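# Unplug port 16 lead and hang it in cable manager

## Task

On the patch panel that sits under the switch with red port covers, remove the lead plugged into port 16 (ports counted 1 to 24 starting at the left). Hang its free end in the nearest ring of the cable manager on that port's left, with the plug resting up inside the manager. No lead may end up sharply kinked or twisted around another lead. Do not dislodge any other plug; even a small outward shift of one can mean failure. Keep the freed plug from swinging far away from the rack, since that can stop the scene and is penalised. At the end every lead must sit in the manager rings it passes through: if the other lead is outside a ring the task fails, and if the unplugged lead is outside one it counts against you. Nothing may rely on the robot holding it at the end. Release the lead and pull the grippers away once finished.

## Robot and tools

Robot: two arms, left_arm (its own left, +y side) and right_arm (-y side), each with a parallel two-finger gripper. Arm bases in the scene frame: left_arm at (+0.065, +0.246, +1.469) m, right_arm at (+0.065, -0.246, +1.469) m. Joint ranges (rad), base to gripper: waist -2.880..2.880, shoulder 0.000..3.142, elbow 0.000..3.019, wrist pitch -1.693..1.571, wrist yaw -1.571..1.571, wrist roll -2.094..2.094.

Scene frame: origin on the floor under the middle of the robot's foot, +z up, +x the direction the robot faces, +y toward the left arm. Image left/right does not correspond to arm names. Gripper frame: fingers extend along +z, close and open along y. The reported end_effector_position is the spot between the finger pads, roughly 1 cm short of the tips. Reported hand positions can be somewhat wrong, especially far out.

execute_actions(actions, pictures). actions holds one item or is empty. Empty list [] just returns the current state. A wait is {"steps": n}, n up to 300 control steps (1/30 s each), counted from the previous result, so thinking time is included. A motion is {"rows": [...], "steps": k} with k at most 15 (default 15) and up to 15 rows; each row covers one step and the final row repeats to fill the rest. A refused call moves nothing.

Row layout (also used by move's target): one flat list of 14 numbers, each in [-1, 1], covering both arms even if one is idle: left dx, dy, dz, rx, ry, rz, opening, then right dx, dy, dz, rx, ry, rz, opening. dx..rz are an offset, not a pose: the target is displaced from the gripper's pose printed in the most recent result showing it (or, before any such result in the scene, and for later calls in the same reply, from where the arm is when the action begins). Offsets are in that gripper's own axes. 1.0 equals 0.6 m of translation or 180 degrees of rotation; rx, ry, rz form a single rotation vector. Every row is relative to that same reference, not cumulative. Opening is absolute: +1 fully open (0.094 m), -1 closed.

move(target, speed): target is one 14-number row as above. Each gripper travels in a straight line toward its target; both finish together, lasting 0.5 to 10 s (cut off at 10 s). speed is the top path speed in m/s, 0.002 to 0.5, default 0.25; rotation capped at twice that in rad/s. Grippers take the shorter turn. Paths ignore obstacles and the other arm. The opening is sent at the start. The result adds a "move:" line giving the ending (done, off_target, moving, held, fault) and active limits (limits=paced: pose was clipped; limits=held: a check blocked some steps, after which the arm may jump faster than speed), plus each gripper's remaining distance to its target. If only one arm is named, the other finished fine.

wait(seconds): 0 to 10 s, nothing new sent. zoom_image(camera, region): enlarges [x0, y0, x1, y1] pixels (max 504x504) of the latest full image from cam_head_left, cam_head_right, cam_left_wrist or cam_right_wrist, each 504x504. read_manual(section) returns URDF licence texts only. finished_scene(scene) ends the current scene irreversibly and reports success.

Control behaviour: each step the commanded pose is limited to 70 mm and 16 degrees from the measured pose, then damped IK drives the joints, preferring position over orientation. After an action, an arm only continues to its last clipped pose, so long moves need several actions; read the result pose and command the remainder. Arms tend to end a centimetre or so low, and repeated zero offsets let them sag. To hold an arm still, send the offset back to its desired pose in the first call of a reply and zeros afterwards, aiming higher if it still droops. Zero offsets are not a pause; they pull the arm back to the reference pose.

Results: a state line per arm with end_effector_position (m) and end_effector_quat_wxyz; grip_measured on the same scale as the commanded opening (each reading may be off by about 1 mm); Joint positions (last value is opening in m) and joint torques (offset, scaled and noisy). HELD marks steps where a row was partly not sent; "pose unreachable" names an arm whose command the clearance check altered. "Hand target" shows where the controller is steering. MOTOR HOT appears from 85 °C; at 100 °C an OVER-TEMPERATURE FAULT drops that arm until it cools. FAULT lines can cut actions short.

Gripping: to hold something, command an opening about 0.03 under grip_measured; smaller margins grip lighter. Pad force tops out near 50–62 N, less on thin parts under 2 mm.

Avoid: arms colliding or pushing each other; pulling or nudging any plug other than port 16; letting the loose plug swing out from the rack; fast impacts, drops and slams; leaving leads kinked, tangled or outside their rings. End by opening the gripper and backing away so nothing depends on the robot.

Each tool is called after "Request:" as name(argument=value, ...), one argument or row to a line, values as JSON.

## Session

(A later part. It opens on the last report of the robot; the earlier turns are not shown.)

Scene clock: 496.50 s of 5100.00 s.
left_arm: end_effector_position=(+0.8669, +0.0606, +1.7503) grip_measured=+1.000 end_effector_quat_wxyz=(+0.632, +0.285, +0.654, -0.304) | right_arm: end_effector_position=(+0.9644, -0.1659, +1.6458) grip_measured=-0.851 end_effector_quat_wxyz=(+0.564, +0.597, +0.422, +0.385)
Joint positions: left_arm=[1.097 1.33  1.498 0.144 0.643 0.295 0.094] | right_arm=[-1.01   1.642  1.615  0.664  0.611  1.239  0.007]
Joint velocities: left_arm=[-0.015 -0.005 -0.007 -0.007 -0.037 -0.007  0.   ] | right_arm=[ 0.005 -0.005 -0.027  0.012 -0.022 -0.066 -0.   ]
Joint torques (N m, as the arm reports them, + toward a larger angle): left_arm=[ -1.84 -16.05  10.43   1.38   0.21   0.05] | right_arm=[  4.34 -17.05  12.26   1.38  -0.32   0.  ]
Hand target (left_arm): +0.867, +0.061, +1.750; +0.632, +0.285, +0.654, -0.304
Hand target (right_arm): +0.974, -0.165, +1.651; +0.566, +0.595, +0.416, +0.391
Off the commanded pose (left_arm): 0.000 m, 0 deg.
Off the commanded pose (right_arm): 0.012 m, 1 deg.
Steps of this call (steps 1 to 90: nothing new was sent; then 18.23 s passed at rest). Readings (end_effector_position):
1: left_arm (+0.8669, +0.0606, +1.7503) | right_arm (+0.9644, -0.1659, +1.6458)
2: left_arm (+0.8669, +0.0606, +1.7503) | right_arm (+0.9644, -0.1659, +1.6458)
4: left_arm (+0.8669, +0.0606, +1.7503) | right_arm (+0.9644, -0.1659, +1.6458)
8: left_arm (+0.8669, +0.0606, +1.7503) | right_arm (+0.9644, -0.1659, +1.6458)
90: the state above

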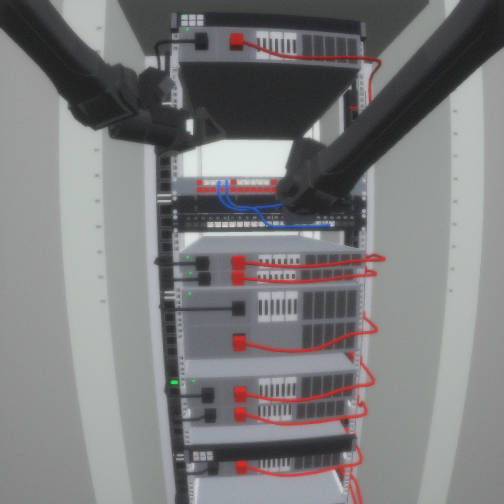

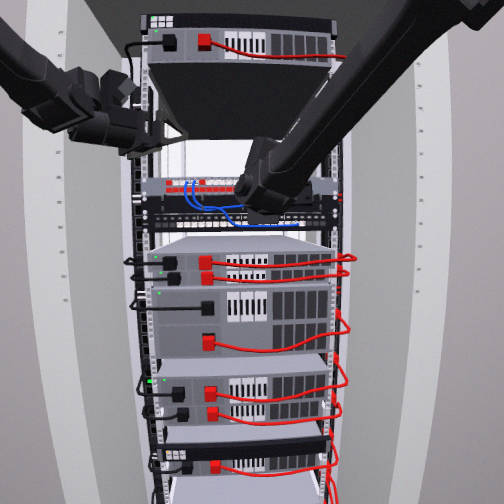

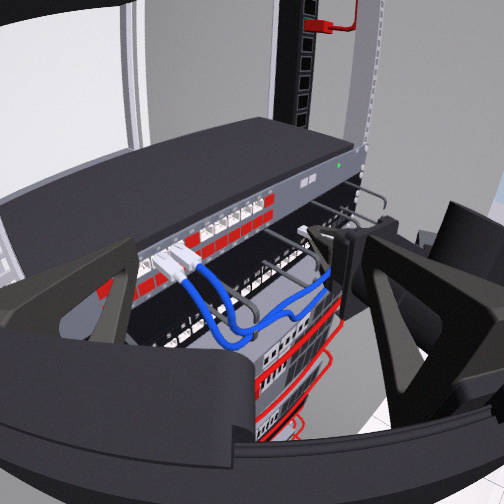

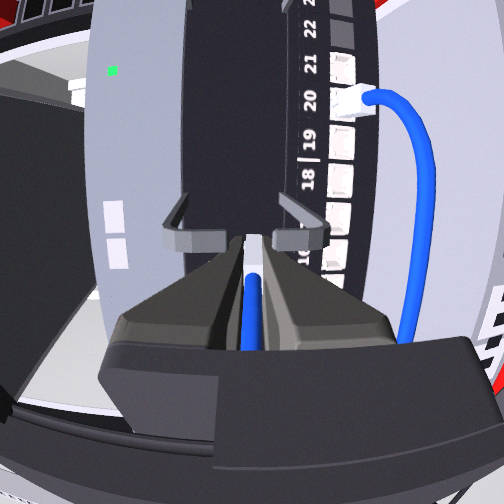

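Request:
move(
  target=[0,0,0,0,0,0,1,0,0.06,0.015,0,0,0.06,-0.92],
  speed=0.05,
)

Request:
zoom_image(
  camera="cam_left_wrist",
  region=[200,200,380,350],
)

Request:
zoom_image(
  camera="cam_head_left",
  region=[200,170,320,240],
)

Scene clock: 510.17 s of 5100.00 s.
left_arm: end_effector_position=(+0.8669, +0.0606, +1.7503) grip_measured=+1.000 end_effector_quat_wxyz=(+0.632, +0.285, +0.654, -0.304) | right_arm: end_effector_position=(+0.9640, -0.1632, +1.6328) grip_measured=-0.882 end_effector_quat_wxyz=(+0.522, +0.635, +0.397, +0.408)
Joint positions: left_arm=[1.097 1.33  1.498 0.144 0.643 0.295 0.094] | right_arm=[-1.01   1.64   1.615  0.596  0.62   1.398  0.006]
Joint velocities: left_arm=[-0.005 -0.005 -0.032  0.012 -0.007 -0.081  0.   ] | right_arm=[-0.005  0.005 -0.017 -0.002  0.051 -0.007 -0.001]
Joint torques (N m, as the arm reports them, + toward a larger angle): left_arm=[ -2.6  -15.89  10.49   1.38   0.17   0.02] | right_arm=[  5.32 -20.74  13.06   1.43  -0.23   0.16]
Hand target (left_arm): +0.867, +0.061, +1.750; +0.632, +0.285, +0.654, -0.304
Hand target (right_arm): +0.972, -0.170, +1.681; +0.525, +0.633, +0.364, +0.437
Off the commanded pose (left_arm): 0.000 m, 0 deg.
Off the commanded pose (right_arm): 0.050 m, 5 deg.
After step 90, 8.50 s passed at rest.
move: off_target (right_arm)

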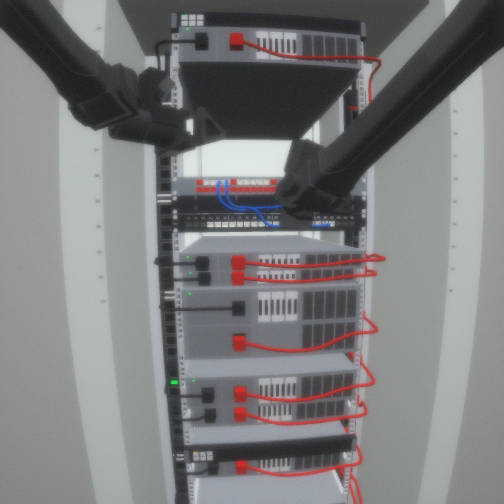

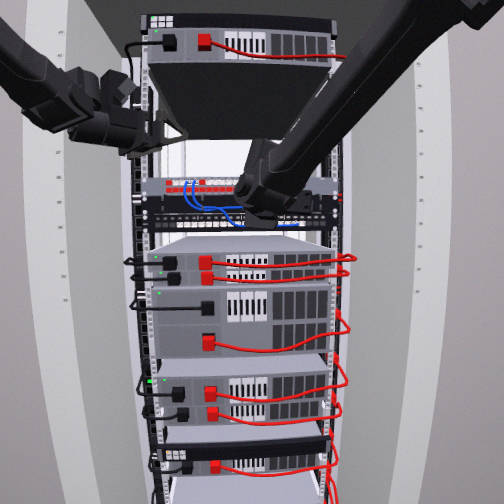

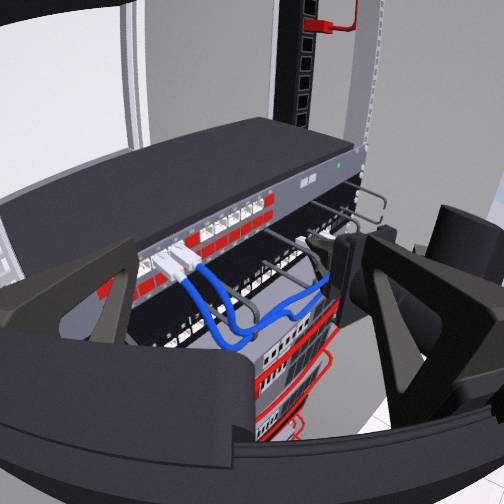

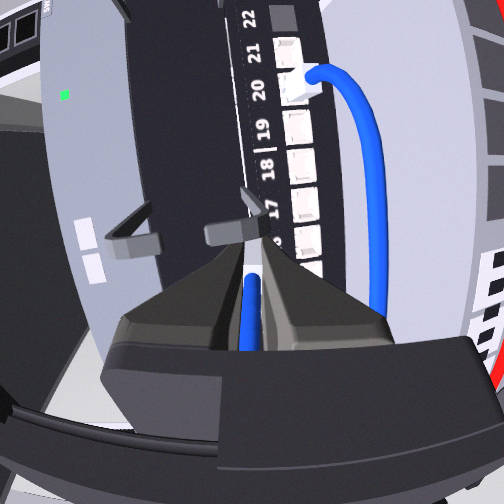

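Region (200, 200, 380, 350) of cam_left_wrist's 504x504 image, scaled by 2.800, with more detail than that image has.

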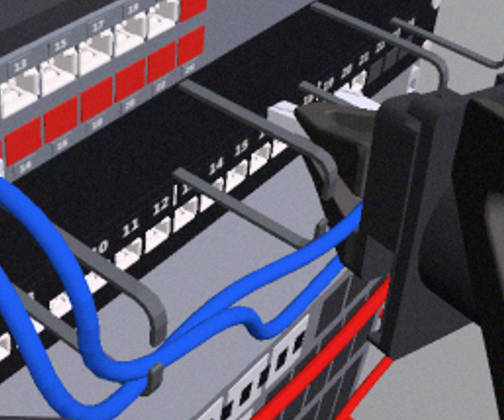

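Region (200, 170, 320, 240) of cam_head_left's 504x504 image, scaled by 4.200, with more detail than that image has; it fills the top 294 rows of this view, and the rest is white.

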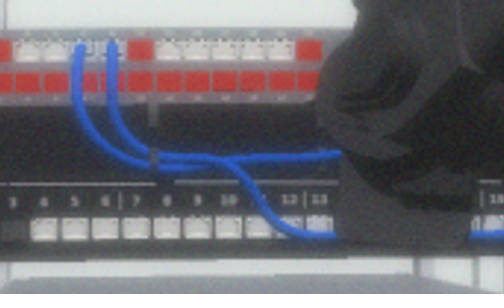

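Request:
move(
  target=[0,0,0,0,0,0,1,0.008,0.06,0.0,-0.04,0,0,-0.92],
  speed=0.05,
)

Request:
zoom_image(
  camera="cam_left_wrist",
  region=[200,200,380,350],
)

Request:
zoom_image(
  camera="cam_head_left",
  region=[200,170,320,240],
)

Scene clock: 520.70 s of 5100.00 s.
left_arm: end_effector_position=(+0.8669, +0.0606, +1.7503) grip_measured=+1.000 end_effector_quat_wxyz=(+0.632, +0.285, +0.654, -0.304) | right_arm: end_effector_position=(+0.9641, -0.1683, +1.6572) grip_measured=-0.882 end_effector_quat_wxyz=(+0.554, +0.608, +0.379, +0.424)
Joint positions: left_arm=[1.097 1.33  1.498 0.144 0.643 0.295 0.094] | right_arm=[-1.01   1.64   1.615  0.711  0.603  1.323  0.006]
Joint velocities: left_arm=[-0.005  0.005 -0.012 -0.012 -0.007 -0.022  0.   ] | right_arm=[-0.024 -0.005  0.002 -0.002 -0.037  0.095 -0.001]
Joint torques (N m, as the arm reports them, + toward a larger angle): left_arm=[ -2.5  -15.91  10.57   1.27   0.19   0.05] | right_arm=[  5.2  -18.25  10.68   2.47  -0.35  -0.18]
Hand target (left_arm): +0.867, +0.061, +1.750; +0.632, +0.285, +0.654, -0.304
Hand target (right_arm): +0.968, -0.163, +1.668; +0.560, +0.601, +0.371, +0.433
Off the commanded pose (left_arm): 0.000 m, 0 deg.
Off the commanded pose (right_arm): 0.013 m, 2 deg.
After step 90, 6.03 s passed at rest.
move: off_target (right_arm)

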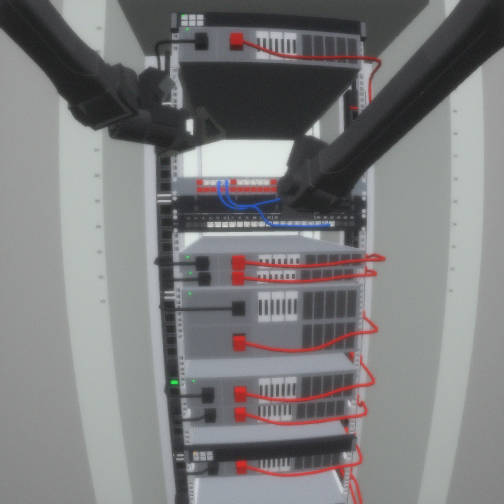

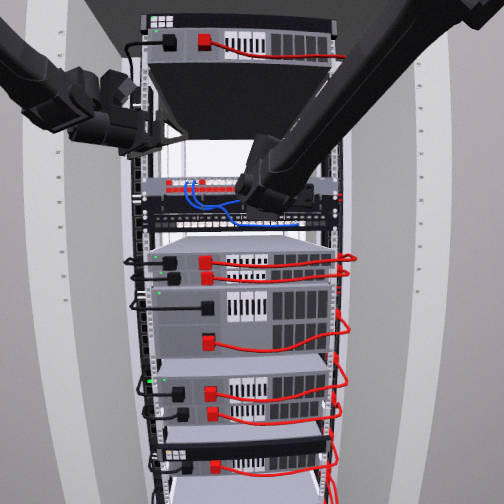

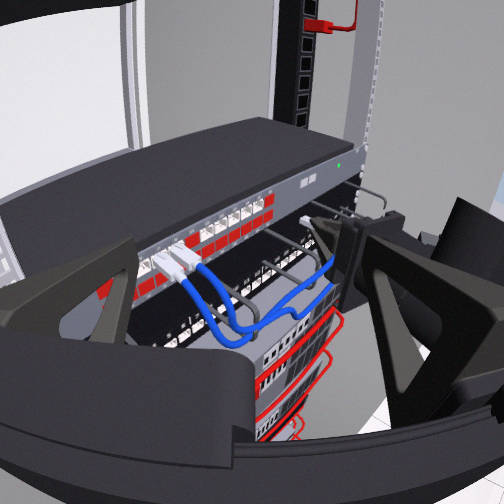

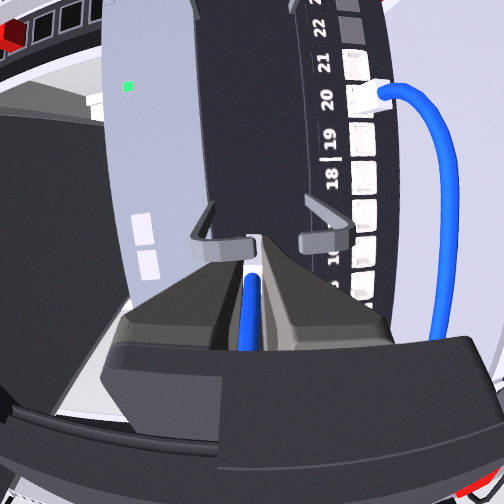

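Region (200, 200, 380, 350) of cam_left_wrist's 504x504 image, scaled by 2.800, with more detail than that image has.

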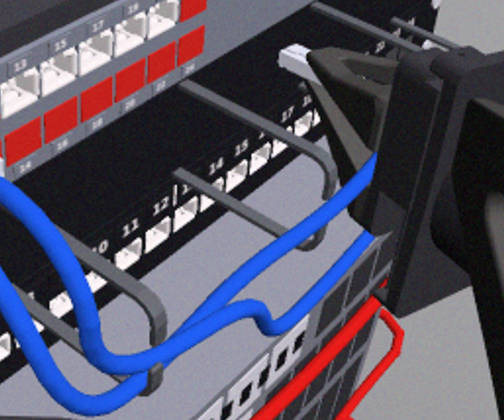

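Region (200, 170, 320, 240) of cam_head_left's 504x504 image, scaled by 4.200, with more detail than that image has; it fills the top 294 rows of this view, and the rest is white.

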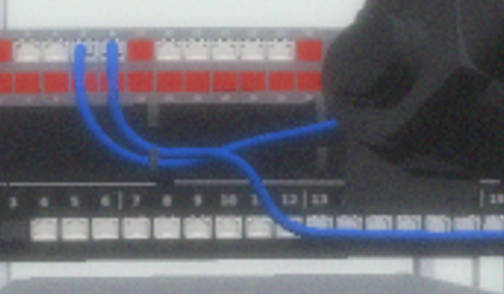

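Request:
move(
  target=[0.165,-0.1,0.12,-0.078,0,0,-1,0,0,0,0,0,0,-0.92],
  speed=0.12,
)

Scene clock: 543.20 s of 5100.00 s.
left_arm: end_effector_position=(+0.8650, -0.0301, +1.6617) grip_measured=-0.996 end_effector_quat_wxyz=(+0.659, +0.205, +0.688, -0.224) | right_arm: end_effector_position=(+0.9641, -0.1684, +1.6573) grip_measured=-0.882 end_effector_quat_wxyz=(+0.555, +0.608, +0.380, +0.423)
Joint positions: left_arm=[0.9   1.486 1.378 0.466 0.224 0.329 0.   ] | right_arm=[-1.01   1.64   1.615  0.712  0.603  1.32   0.006]
Joint velocities: left_arm=[-0.005 -0.005 -0.002  0.002  0.037 -0.022 -0.001] | right_arm=[-0.005  0.005 -0.002 -0.002 -0.007  0.007  0.   ]
Joint torques (N m, as the arm reports them, + toward a larger angle): left_arm=[ -4.58 -14.49   9.67   2.06   0.11   0.17] | right_arm=[  4.4  -18.74   8.68   1.7   -0.19   0.  ]
Hand target (left_arm): +0.866, -0.036, +1.654; +0.661, +0.208, +0.686, -0.221
Hand target (right_arm): +0.964, -0.168, +1.657; +0.554, +0.608, +0.379, +0.424
Off the commanded pose (left_arm): 0.010 m, 0 deg.
Off the commanded pose (right_arm): 0.000 m, 0 deg.
After step 90, 17.97 s passed at rest.
move: done

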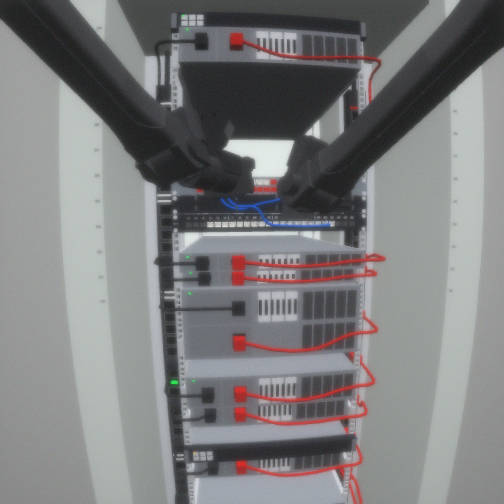

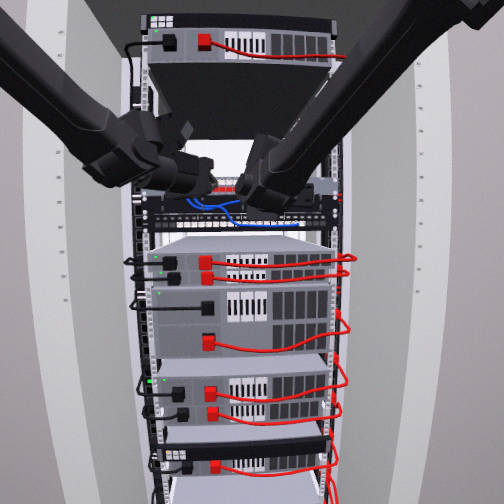

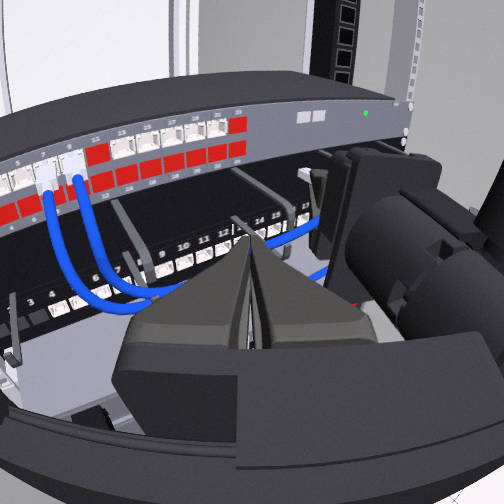

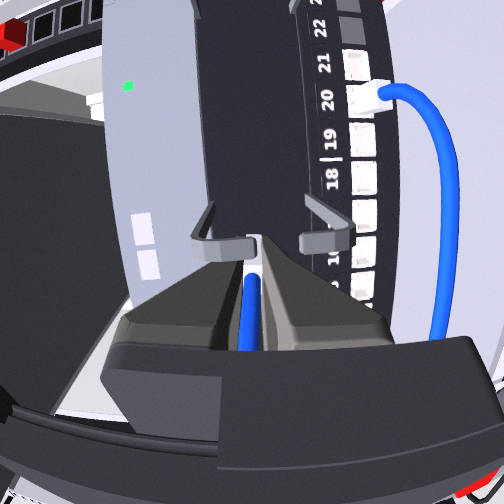

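Request:
move(
  target=[0.066,0,0.02,0,0,0,-1,0,0,0,0,0,0,-0.92],
  speed=0.08,
)

Request:
zoom_image(
  camera="cam_head_right",
  region=[170,160,290,240],
)

Scene clock: 559.73 s of 5100.00 s.
left_arm: end_effector_position=(+0.8671, -0.0395, +1.6278) grip_measured=-0.996 end_effector_quat_wxyz=(+0.655, +0.209, +0.690, -0.225) | right_arm: end_effector_position=(+0.9641, -0.1684, +1.6573) grip_measured=-0.882 end_effector_quat_wxyz=(+0.555, +0.608, +0.380, +0.423)
Joint positions: left_arm=[0.91  1.547 1.378 0.517 0.238 0.329 0.   ] | right_arm=[-1.01   1.64   1.615  0.712  0.603  1.32   0.006]
Joint velocities: left_arm=[-0.005 -0.015 -0.002  0.012  0.007 -0.022  0.   ] | right_arm=[-0.015 -0.024  0.002  0.007 -0.007 -0.037 -0.   ]
Joint torques (N m, as the arm reports them, + toward a larger angle): left_arm=[ -3.83 -15.34  10.02   2.02   0.34  -0.04] | right_arm=[  4.48 -18.64   8.69   1.7   -0.19  -0.02]
Hand target (left_arm): +0.873, -0.038, +1.622; +0.659, +0.205, +0.688, -0.224
Hand target (right_arm): +0.964, -0.168, +1.657; +0.555, +0.608, +0.380, +0.423
Off the commanded pose (left_arm): 0.009 m, 1 deg.
Off the commanded pose (right_arm): 0.000 m, 0 deg.
After step 90, 12.57 s passed at rest.
move: done

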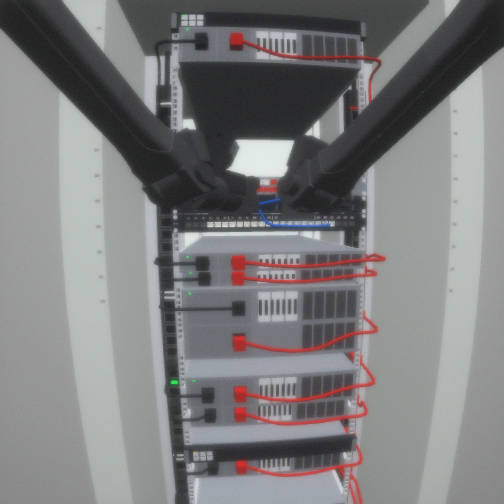

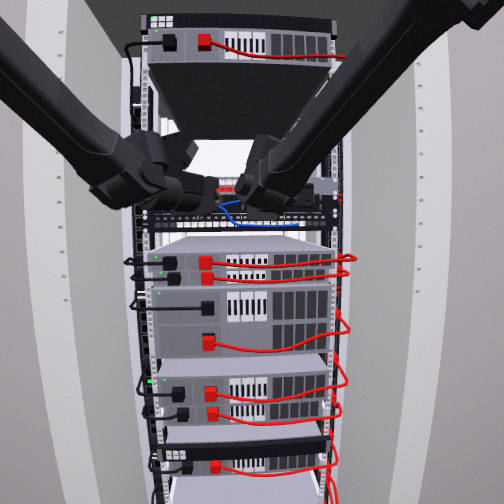

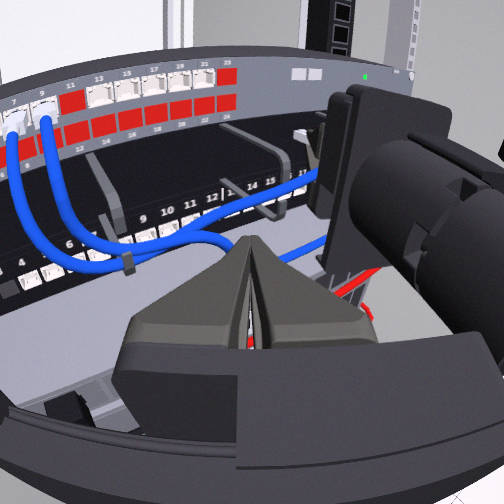

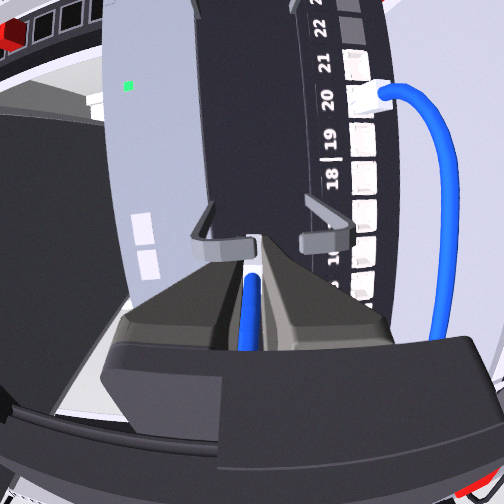

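Region (170, 160, 290, 240) of cam_head_right's 504x504 image, scaled by 4.200, with more detail than that image has.

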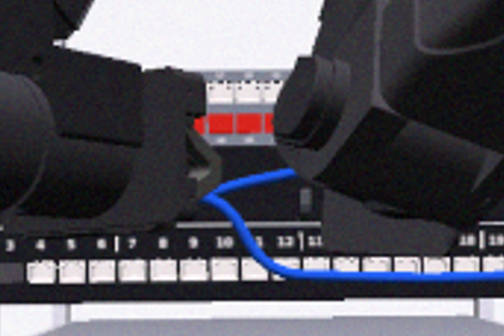

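Request:
move(
  target=[-0.005,0.008,0.065,0,0,0,-1,0,0,0,0,0,0,-0.92],
  speed=0.06,
)

Request:
zoom_image(
  camera="cam_head_right",
  region=[170,160,290,240],
)

Scene clock: 567.47 s of 5100.00 s.
left_arm: end_effector_position=(+0.8898, -0.0479, +1.6246) grip_measured=-0.996 end_effector_quat_wxyz=(+0.650, +0.209, +0.695, -0.224) | right_arm: end_effector_position=(+0.9641, -0.1684, +1.6573) grip_measured=-0.882 end_effector_quat_wxyz=(+0.555, +0.608, +0.380, +0.423)
Joint positions: left_arm=[0.91  1.597 1.469 0.463 0.231 0.329 0.   ] | right_arm=[-1.01   1.64   1.615  0.712  0.603  1.32   0.006]
Joint velocities: left_arm=[-0.034 -0.015 -0.022 -0.012 -0.007 -0.051 -0.001] | right_arm=[-0.005 -0.015 -0.022  0.002 -0.007  0.007 -0.   ]
Joint torques (N m, as the arm reports them, + toward a larger angle): left_arm=[ -5.15 -15.15  13.54   1.24   0.12   0.12] | right_arm=[  4.38 -18.68   8.7    1.71  -0.19  -0.03]
Hand target (left_arm): +0.901, -0.057, +1.630; +0.655, +0.209, +0.690, -0.225
Hand target (right_arm): +0.964, -0.168, +1.657; +0.555, +0.608, +0.380, +0.423
Off the commanded pose (left_arm): 0.017 m, 1 deg.
Off the commanded pose (right_arm): 0.000 m, 0 deg.
After step 90, 3.73 s passed at rest.
move: off_target (left_arm)

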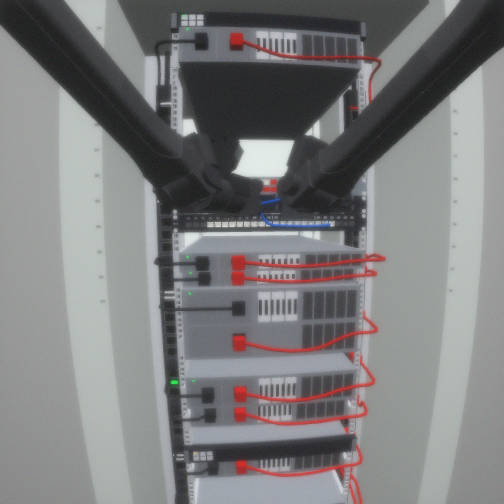

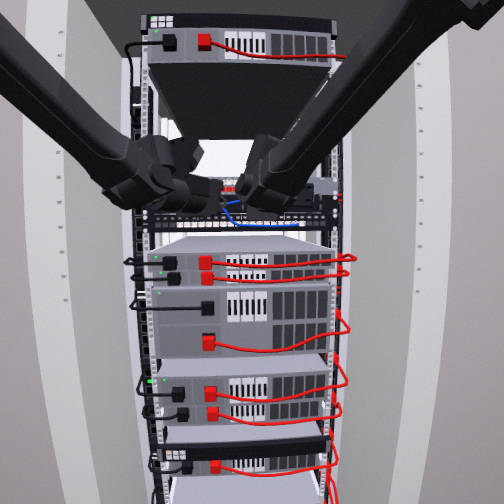

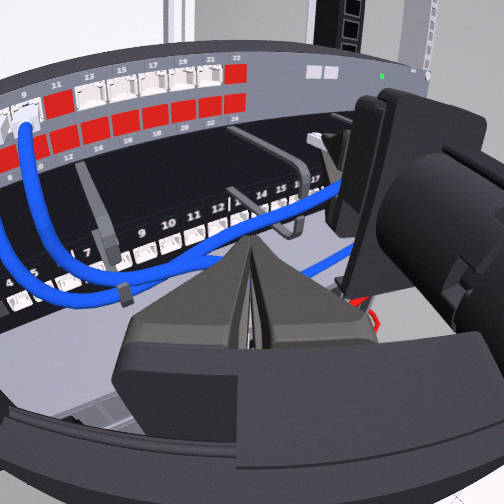

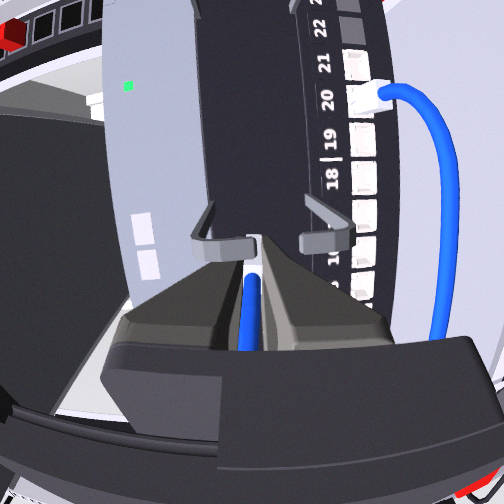

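Region (170, 160, 290, 240) of cam_head_right's 504x504 image, scaled by 4.200, with more detail than that image has.

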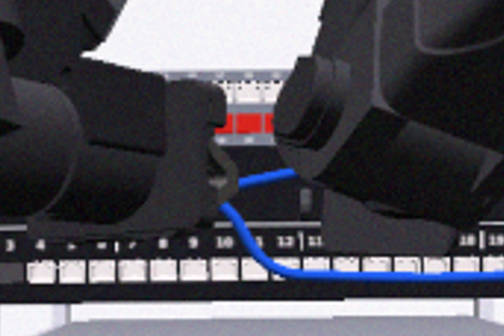

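Request:
move(
  target=[-0.008,0.0,0.075,0,0,0,-1,0,0,0,0,0,0,-0.92],
  speed=0.05,
)

Request:
zoom_image(
  camera="cam_left_wrist",
  region=[150,100,400,320],
)

Scene clock: 573.83 s of 5100.00 s.
left_arm: end_effector_position=(+0.9159, -0.0590, +1.6231) grip_measured=-0.996 end_effector_quat_wxyz=(+0.645, +0.207, +0.702, -0.221) | right_arm: end_effector_position=(+0.9641, -0.1704, +1.6568) grip_measured=-0.882 end_effector_quat_wxyz=(+0.556, +0.609, +0.379, +0.421)
Joint positions: left_arm=[0.905 1.658 1.581 0.399 0.214 0.329 0.   ] | right_arm=[-1.013  1.64   1.615  0.712  0.606  1.32   0.006]
Joint velocities: left_arm=[ 0.005 -0.005  0.002 -0.007 -0.007 -0.007 -0.001] | right_arm=[ 0.005 -0.015 -0.012 -0.002 -0.007  0.066 -0.002]
Joint torques (N m, as the arm reports them, + toward a larger angle): left_arm=[ -5.83 -14.94  14.21   1.07   0.15   0.14] | right_arm=[  4.7  -19.     8.74   1.69  -0.33  -0.03]
Hand target (left_arm): +0.926, -0.073, +1.627; +0.650, +0.209, +0.695, -0.224
Hand target (right_arm): +0.964, -0.168, +1.657; +0.555, +0.608, +0.380, +0.423
Off the commanded pose (left_arm): 0.019 m, 1 deg.
Off the commanded pose (right_arm): 0.002 m, 0 deg.
After step 90, 2.07 s passed at rest.
move: off_target (left_arm)

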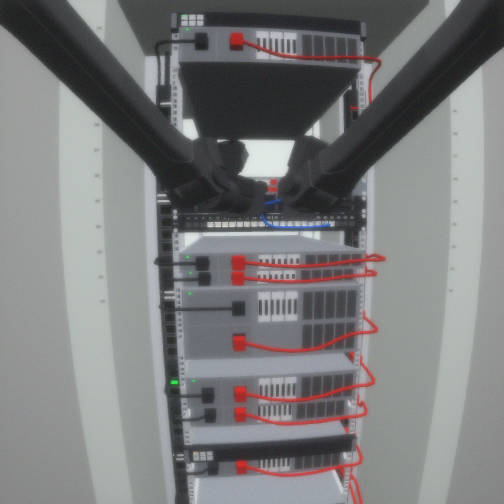

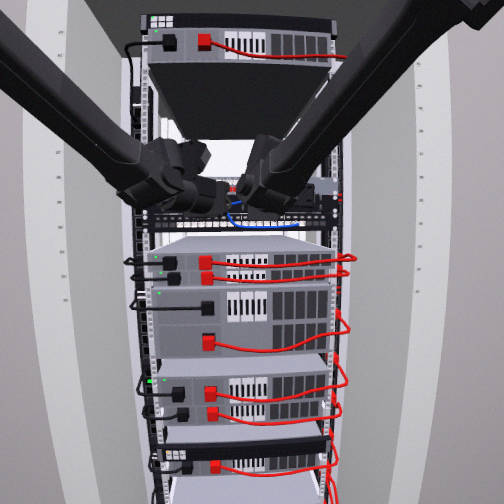

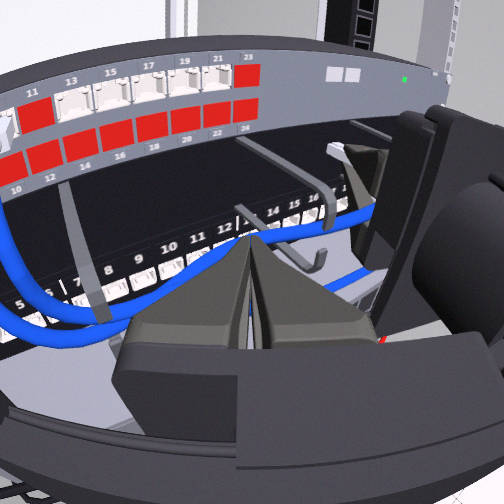

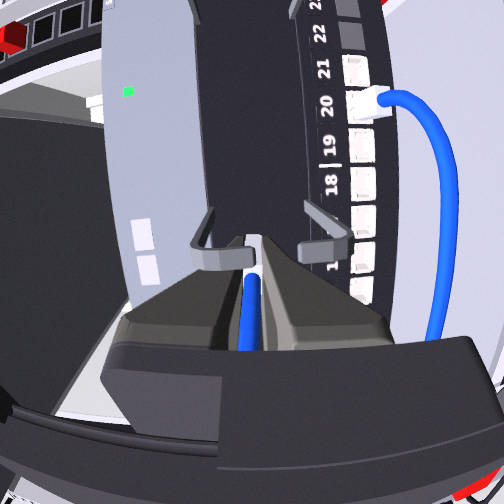

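Region (150, 100, 400, 320) of cam_left_wrist's 504x504 image, scaled by 2.016, with more detail than that image has; it fills the top 444 rows of this view, and the rest is white.

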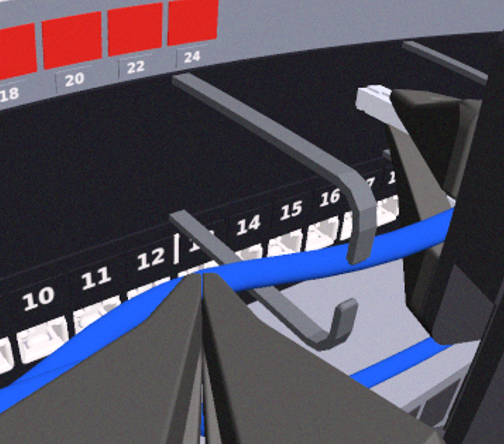

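Request:
move(
  target=[0.02,0,0,0,0.015,0,-1,0,-0.03,0,0.022,0,-0.06,-0.92],
  speed=0.04,
)

Request:
zoom_image(
  camera="cam_left_wrist",
  region=[150,100,400,320],
)

Scene clock: 582.40 s of 5100.00 s.
left_arm: end_effector_position=(+0.9145, -0.0596, +1.6142) grip_measured=-0.996 end_effector_quat_wxyz=(+0.631, +0.208, +0.714, -0.220) | right_arm: end_effector_position=(+0.9638, -0.1717, +1.6411) grip_measured=-0.882 end_effector_quat_wxyz=(+0.572, +0.593, +0.438, +0.359)
Joint positions: left_arm=[0.905 1.658 1.581 0.363 0.202 0.329 0.   ] | right_arm=[-1.016  1.64   1.615  0.643  0.63   1.196  0.006]
Joint velocities: left_arm=[ 0.005 -0.005  0.007  0.017 -0.051 -0.037  0.   ] | right_arm=[-0.024 -0.005 -0.017  0.002 -0.022  0.007  0.001]
Joint torques (N m, as the arm reports them, + toward a larger angle): left_arm=[ -4.77 -17.25   9.66   1.18   0.2    0.16] | right_arm=[  4.53 -18.63   8.79   1.32  -0.27  -0.18]
Hand target (left_arm): +0.915, -0.059, +1.611; +0.628, +0.212, +0.717, -0.217
Hand target (right_arm): +0.964, -0.169, +1.639; +0.572, +0.589, +0.448, +0.353
Off the commanded pose (left_arm): 0.003 m, 1 deg.
Off the commanded pose (right_arm): 0.004 m, 1 deg.
After step 90, 2.83 s passed at rest.
move: done

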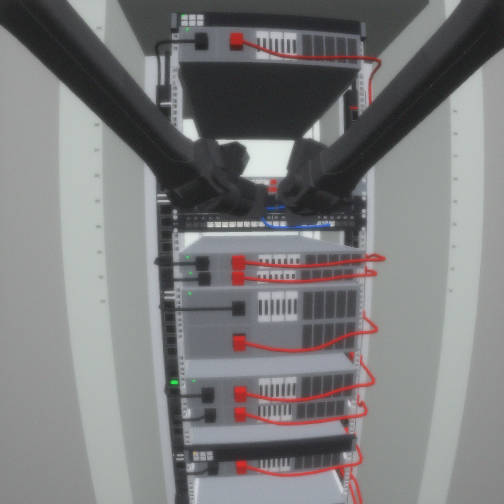

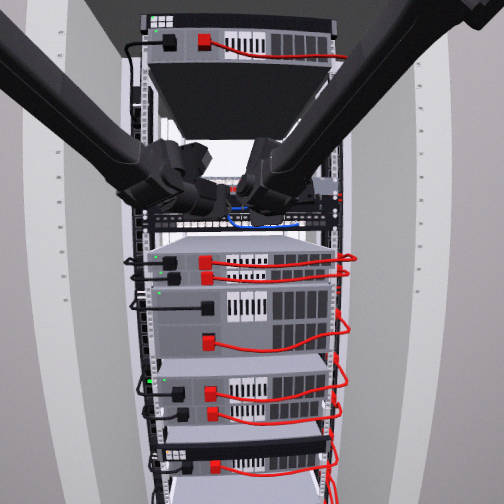

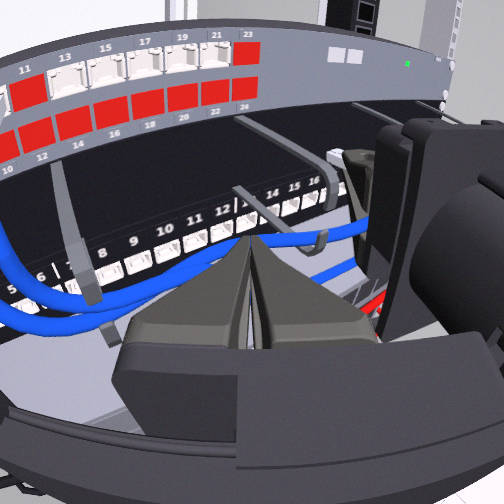

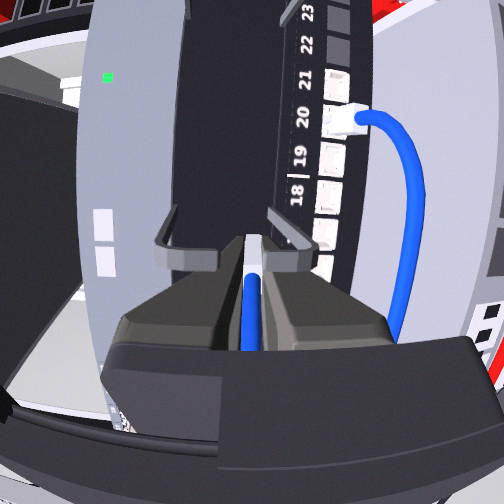

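Region (150, 100, 400, 320) of cam_left_wrist's 504x504 image, scaled by 2.016, with more detail than that image has; it fills the top 444 rows of this view, and the rest is white.

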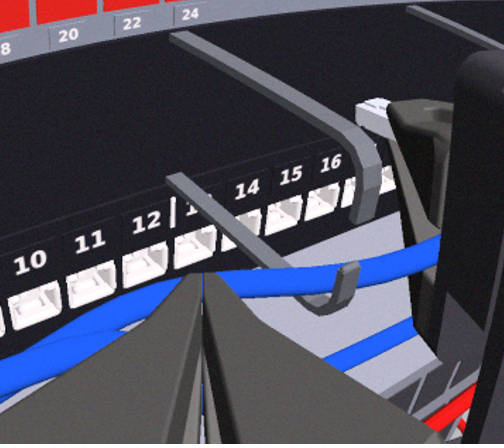

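Hooked. Retract left, open right slightly.

Request:
move(
  target=[-0.03,0,-0.1,0,0,0,-1,0,0,0,0,0,0,-0.68],
  speed=0.06,
)

Scene clock: 590.63 s of 5100.00 s.
left_arm: end_effector_position=(+0.8629, -0.0392, +1.6190) grip_measured=-0.996 end_effector_quat_wxyz=(+0.615, +0.216, +0.724, -0.226) | right_arm: end_effector_position=(+0.9637, -0.1718, +1.6411) grip_measured=-0.681 end_effector_quat_wxyz=(+0.572, +0.593, +0.438, +0.359)
Joint positions: left_arm=[0.905 1.521 1.386 0.38  0.211 0.329 0.   ] | right_arm=[-1.016  1.64   1.615  0.643  0.631  1.194  0.015]
Joint velocities: left_arm=[-0.005 -0.015 -0.012 -0.007  0.007 -0.037  0.001] | right_arm=[ 0.024 -0.005  0.012  0.002 -0.037 -0.037 -0.001]
Joint torques (N m, as the arm reports them, + toward a larger angle): left_arm=[ -3.64 -17.13   9.09   2.33   0.39   0.02] | right_arm=[  4.5  -18.79   8.61   1.72  -0.18  -0.01]
Hand target (left_arm): +0.867, -0.026, +1.638; +0.631, +0.208, +0.714, -0.219
Hand target (right_arm): +0.964, -0.172, +1.641; +0.572, +0.593, +0.438, +0.359
Off the commanded pose (left_arm): 0.024 m, 2 deg.
Off the commanded pose (right_arm): 0.000 m, 0 deg.
After step 90, 3.87 s passed at rest.
move: off_target (left_arm)

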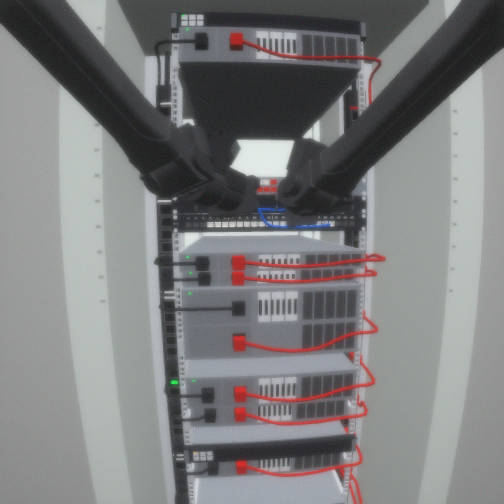

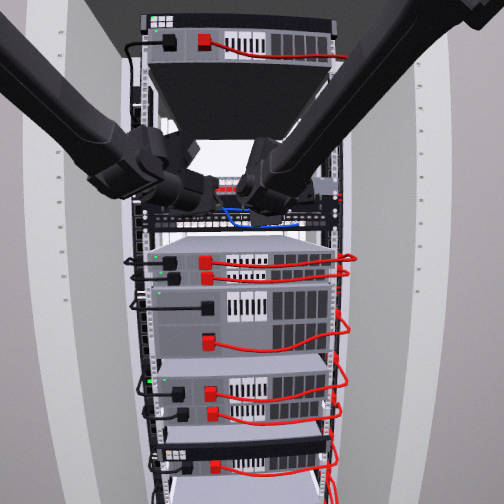

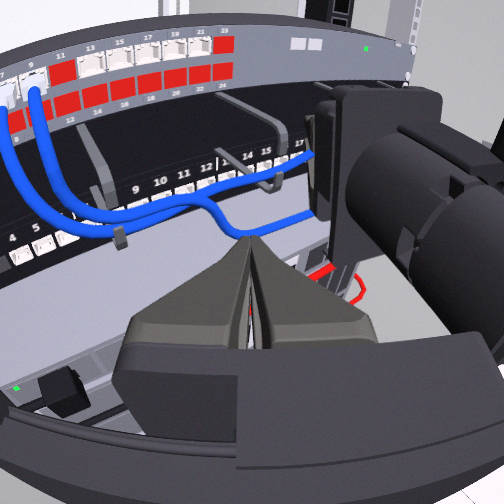

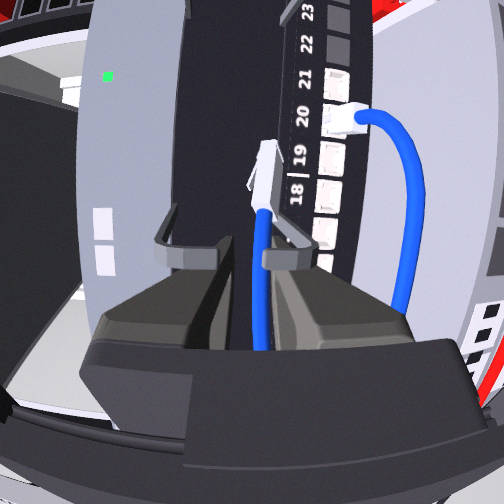

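Request:
move(
  target=[-0.03,0.03,-0.25,0,0,0,-1,-0.03,0.01,-0.14,0,0,0,-0.62],
  speed=0.1,
)

Request:
move(
  target=[0,0,-0.15,0,0,0,-1,-0.3,0,-0.25,0,0,0,-0.62],
)

Request:
zoom_image(
  camera="cam_head_left",
  region=[190,160,370,250],
)

Request:
zoom_image(
  camera="cam_left_wrist",
  region=[80,30,380,230],
)

Scene clock: 602.90 s of 5100.00 s.
left_arm: end_effector_position=(+0.7535, +0.0554, +1.6437) grip_measured=-0.996 end_effector_quat_wxyz=(+0.605, +0.221, +0.730, -0.228) | right_arm: end_effector_position=(+0.8859, -0.1574, +1.6421) grip_measured=-0.621 end_effector_quat_wxyz=(+0.566, +0.598, +0.443, +0.354)
Joint positions: left_arm=[1.007 1.165 0.993 0.396 0.313 0.31  0.   ] | right_arm=[-0.949  1.497  1.343  0.777  0.691  1.159  0.018]
Joint velocities: left_arm=[-0.005  0.005 -0.007  0.007 -0.037 -0.037  0.   ] | right_arm=[-0.015 -0.005  0.012 -0.007  0.022  0.022 -0.   ]
Joint torques (N m, as the arm reports them, + toward a larger angle): left_arm=[ -2.02 -12.94   8.94   2.12   0.35  -0.05] | right_arm=[  4.89 -17.91   7.06   2.28  -0.09  -0.18]
Hand target (left_arm): +0.755, +0.062, +1.654; +0.615, +0.214, +0.725, -0.226
Hand target (right_arm): +0.881, -0.159, +1.656; +0.571, +0.594, +0.438, +0.358
Off the commanded pose (left_arm): 0.016 m, 2 deg.
Off the commanded pose (right_arm): 0.015 m, 1 deg.
After step 90, 7.37 s passed at rest.
move: off_target (left_arm, right_arm)

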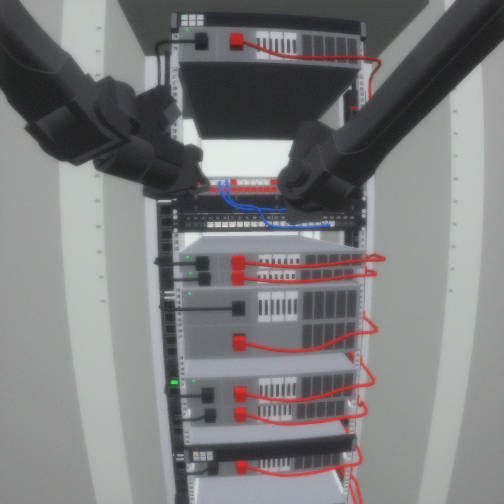

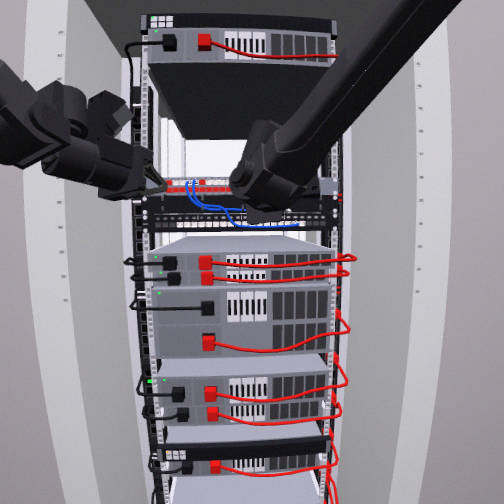

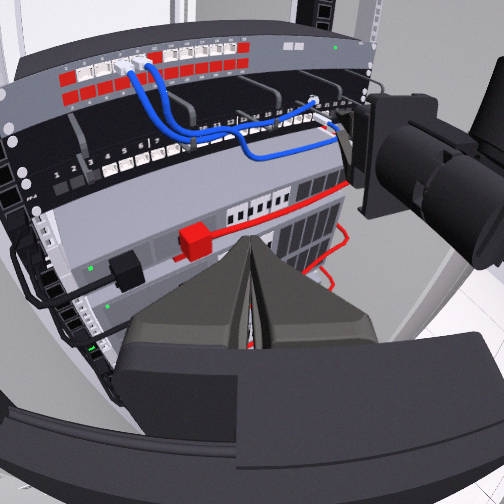

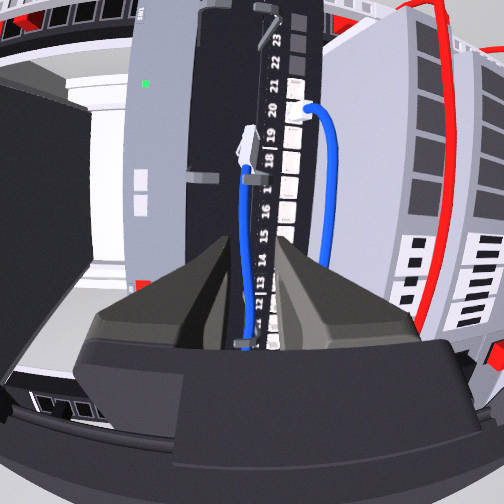

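Scene clock: 604.27 s of 5100.00 s.
left_arm: end_effector_position=(+0.6832, +0.1037, +1.6517) grip_measured=-0.996 end_effector_quat_wxyz=(+0.604, +0.225, +0.730, -0.228) | right_arm: end_effector_position=(+0.6883, -0.2718, +1.6849) grip_measured=-0.621 end_effector_quat_wxyz=(+0.573, +0.592, +0.443, +0.355)
Joint positions: left_arm=[1.09  0.951 0.786 0.392 0.397 0.297 0.   ] | right_arm=[-1.061  0.91   0.714  0.792  0.594  1.217  0.018]
Joint velocities: left_arm=[-0.015 -0.005 -0.007  0.007 -0.051 -0.037 -0.   ] | right_arm=[-0.005 -0.005 -0.007 -0.007 -0.007 -0.007 -0.003]
Joint torques (N m, as the arm reports them, + toward a larger angle): left_arm=[ -0.89 -10.5    8.95   1.07   0.33  -0.07] | right_arm=[ 0.33 -8.24  7.03  1.36 -0.22  0.12]
Hand target (left_arm): +0.682, +0.108, +1.657; +0.605, +0.220, +0.730, -0.228
Hand target (right_arm): +0.686, -0.273, +1.679; +0.567, +0.597, +0.444, +0.355
Off the commanded pose (left_arm): 0.009 m, 0 deg.
Off the commanded pose (right_arm): 0.014 m, 1 deg.
move: off_target (right_arm)

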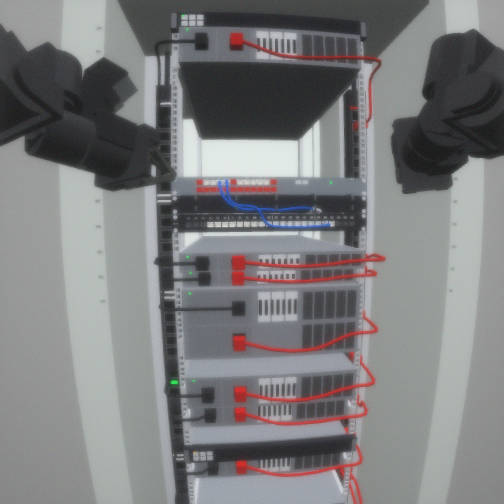

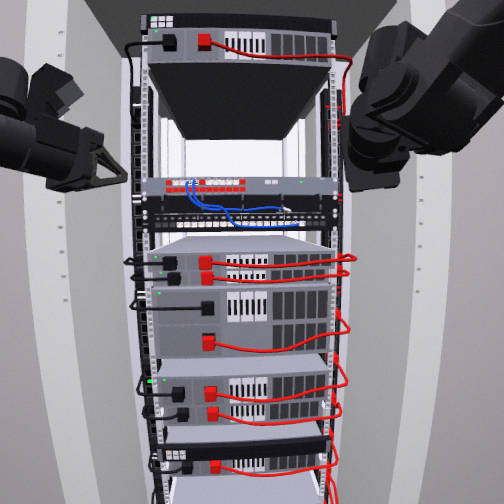

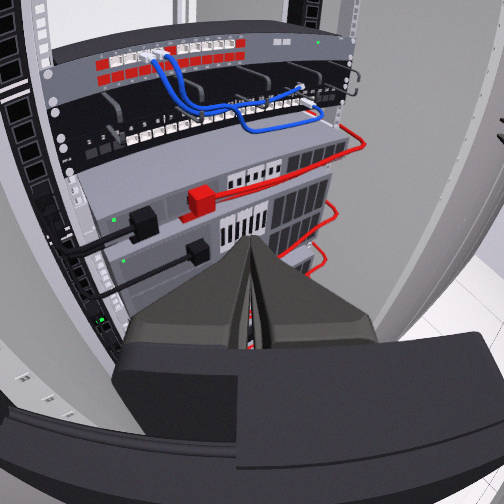

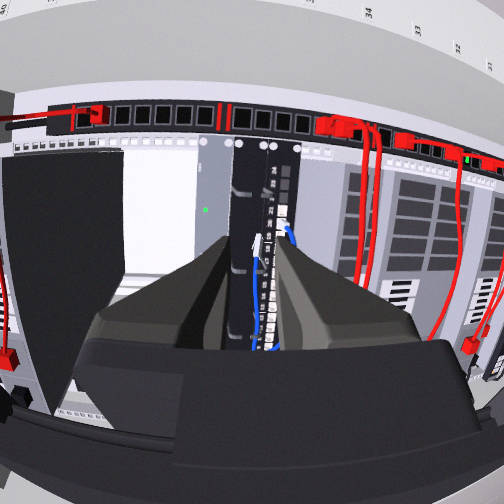

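Region (190, 160, 370, 250) of cam_head_left's 504x504 image, scaled by 2.800, with more detail than that image has.

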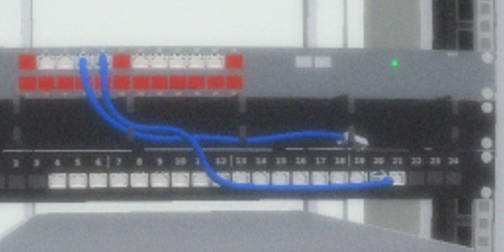

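Region (80, 30, 380, 230) of cam_left_wrist's 504x504 image, scaled by 1.680, with more detail than that image has.

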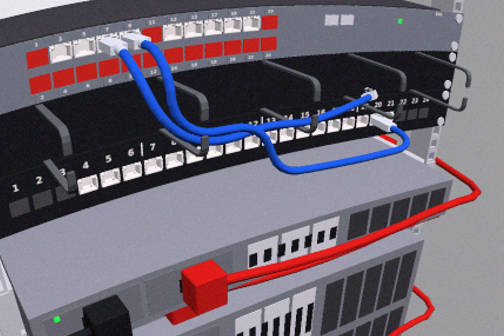

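Request:
finished_scene(
  scene=1,
)

The scene is finished: the task was done.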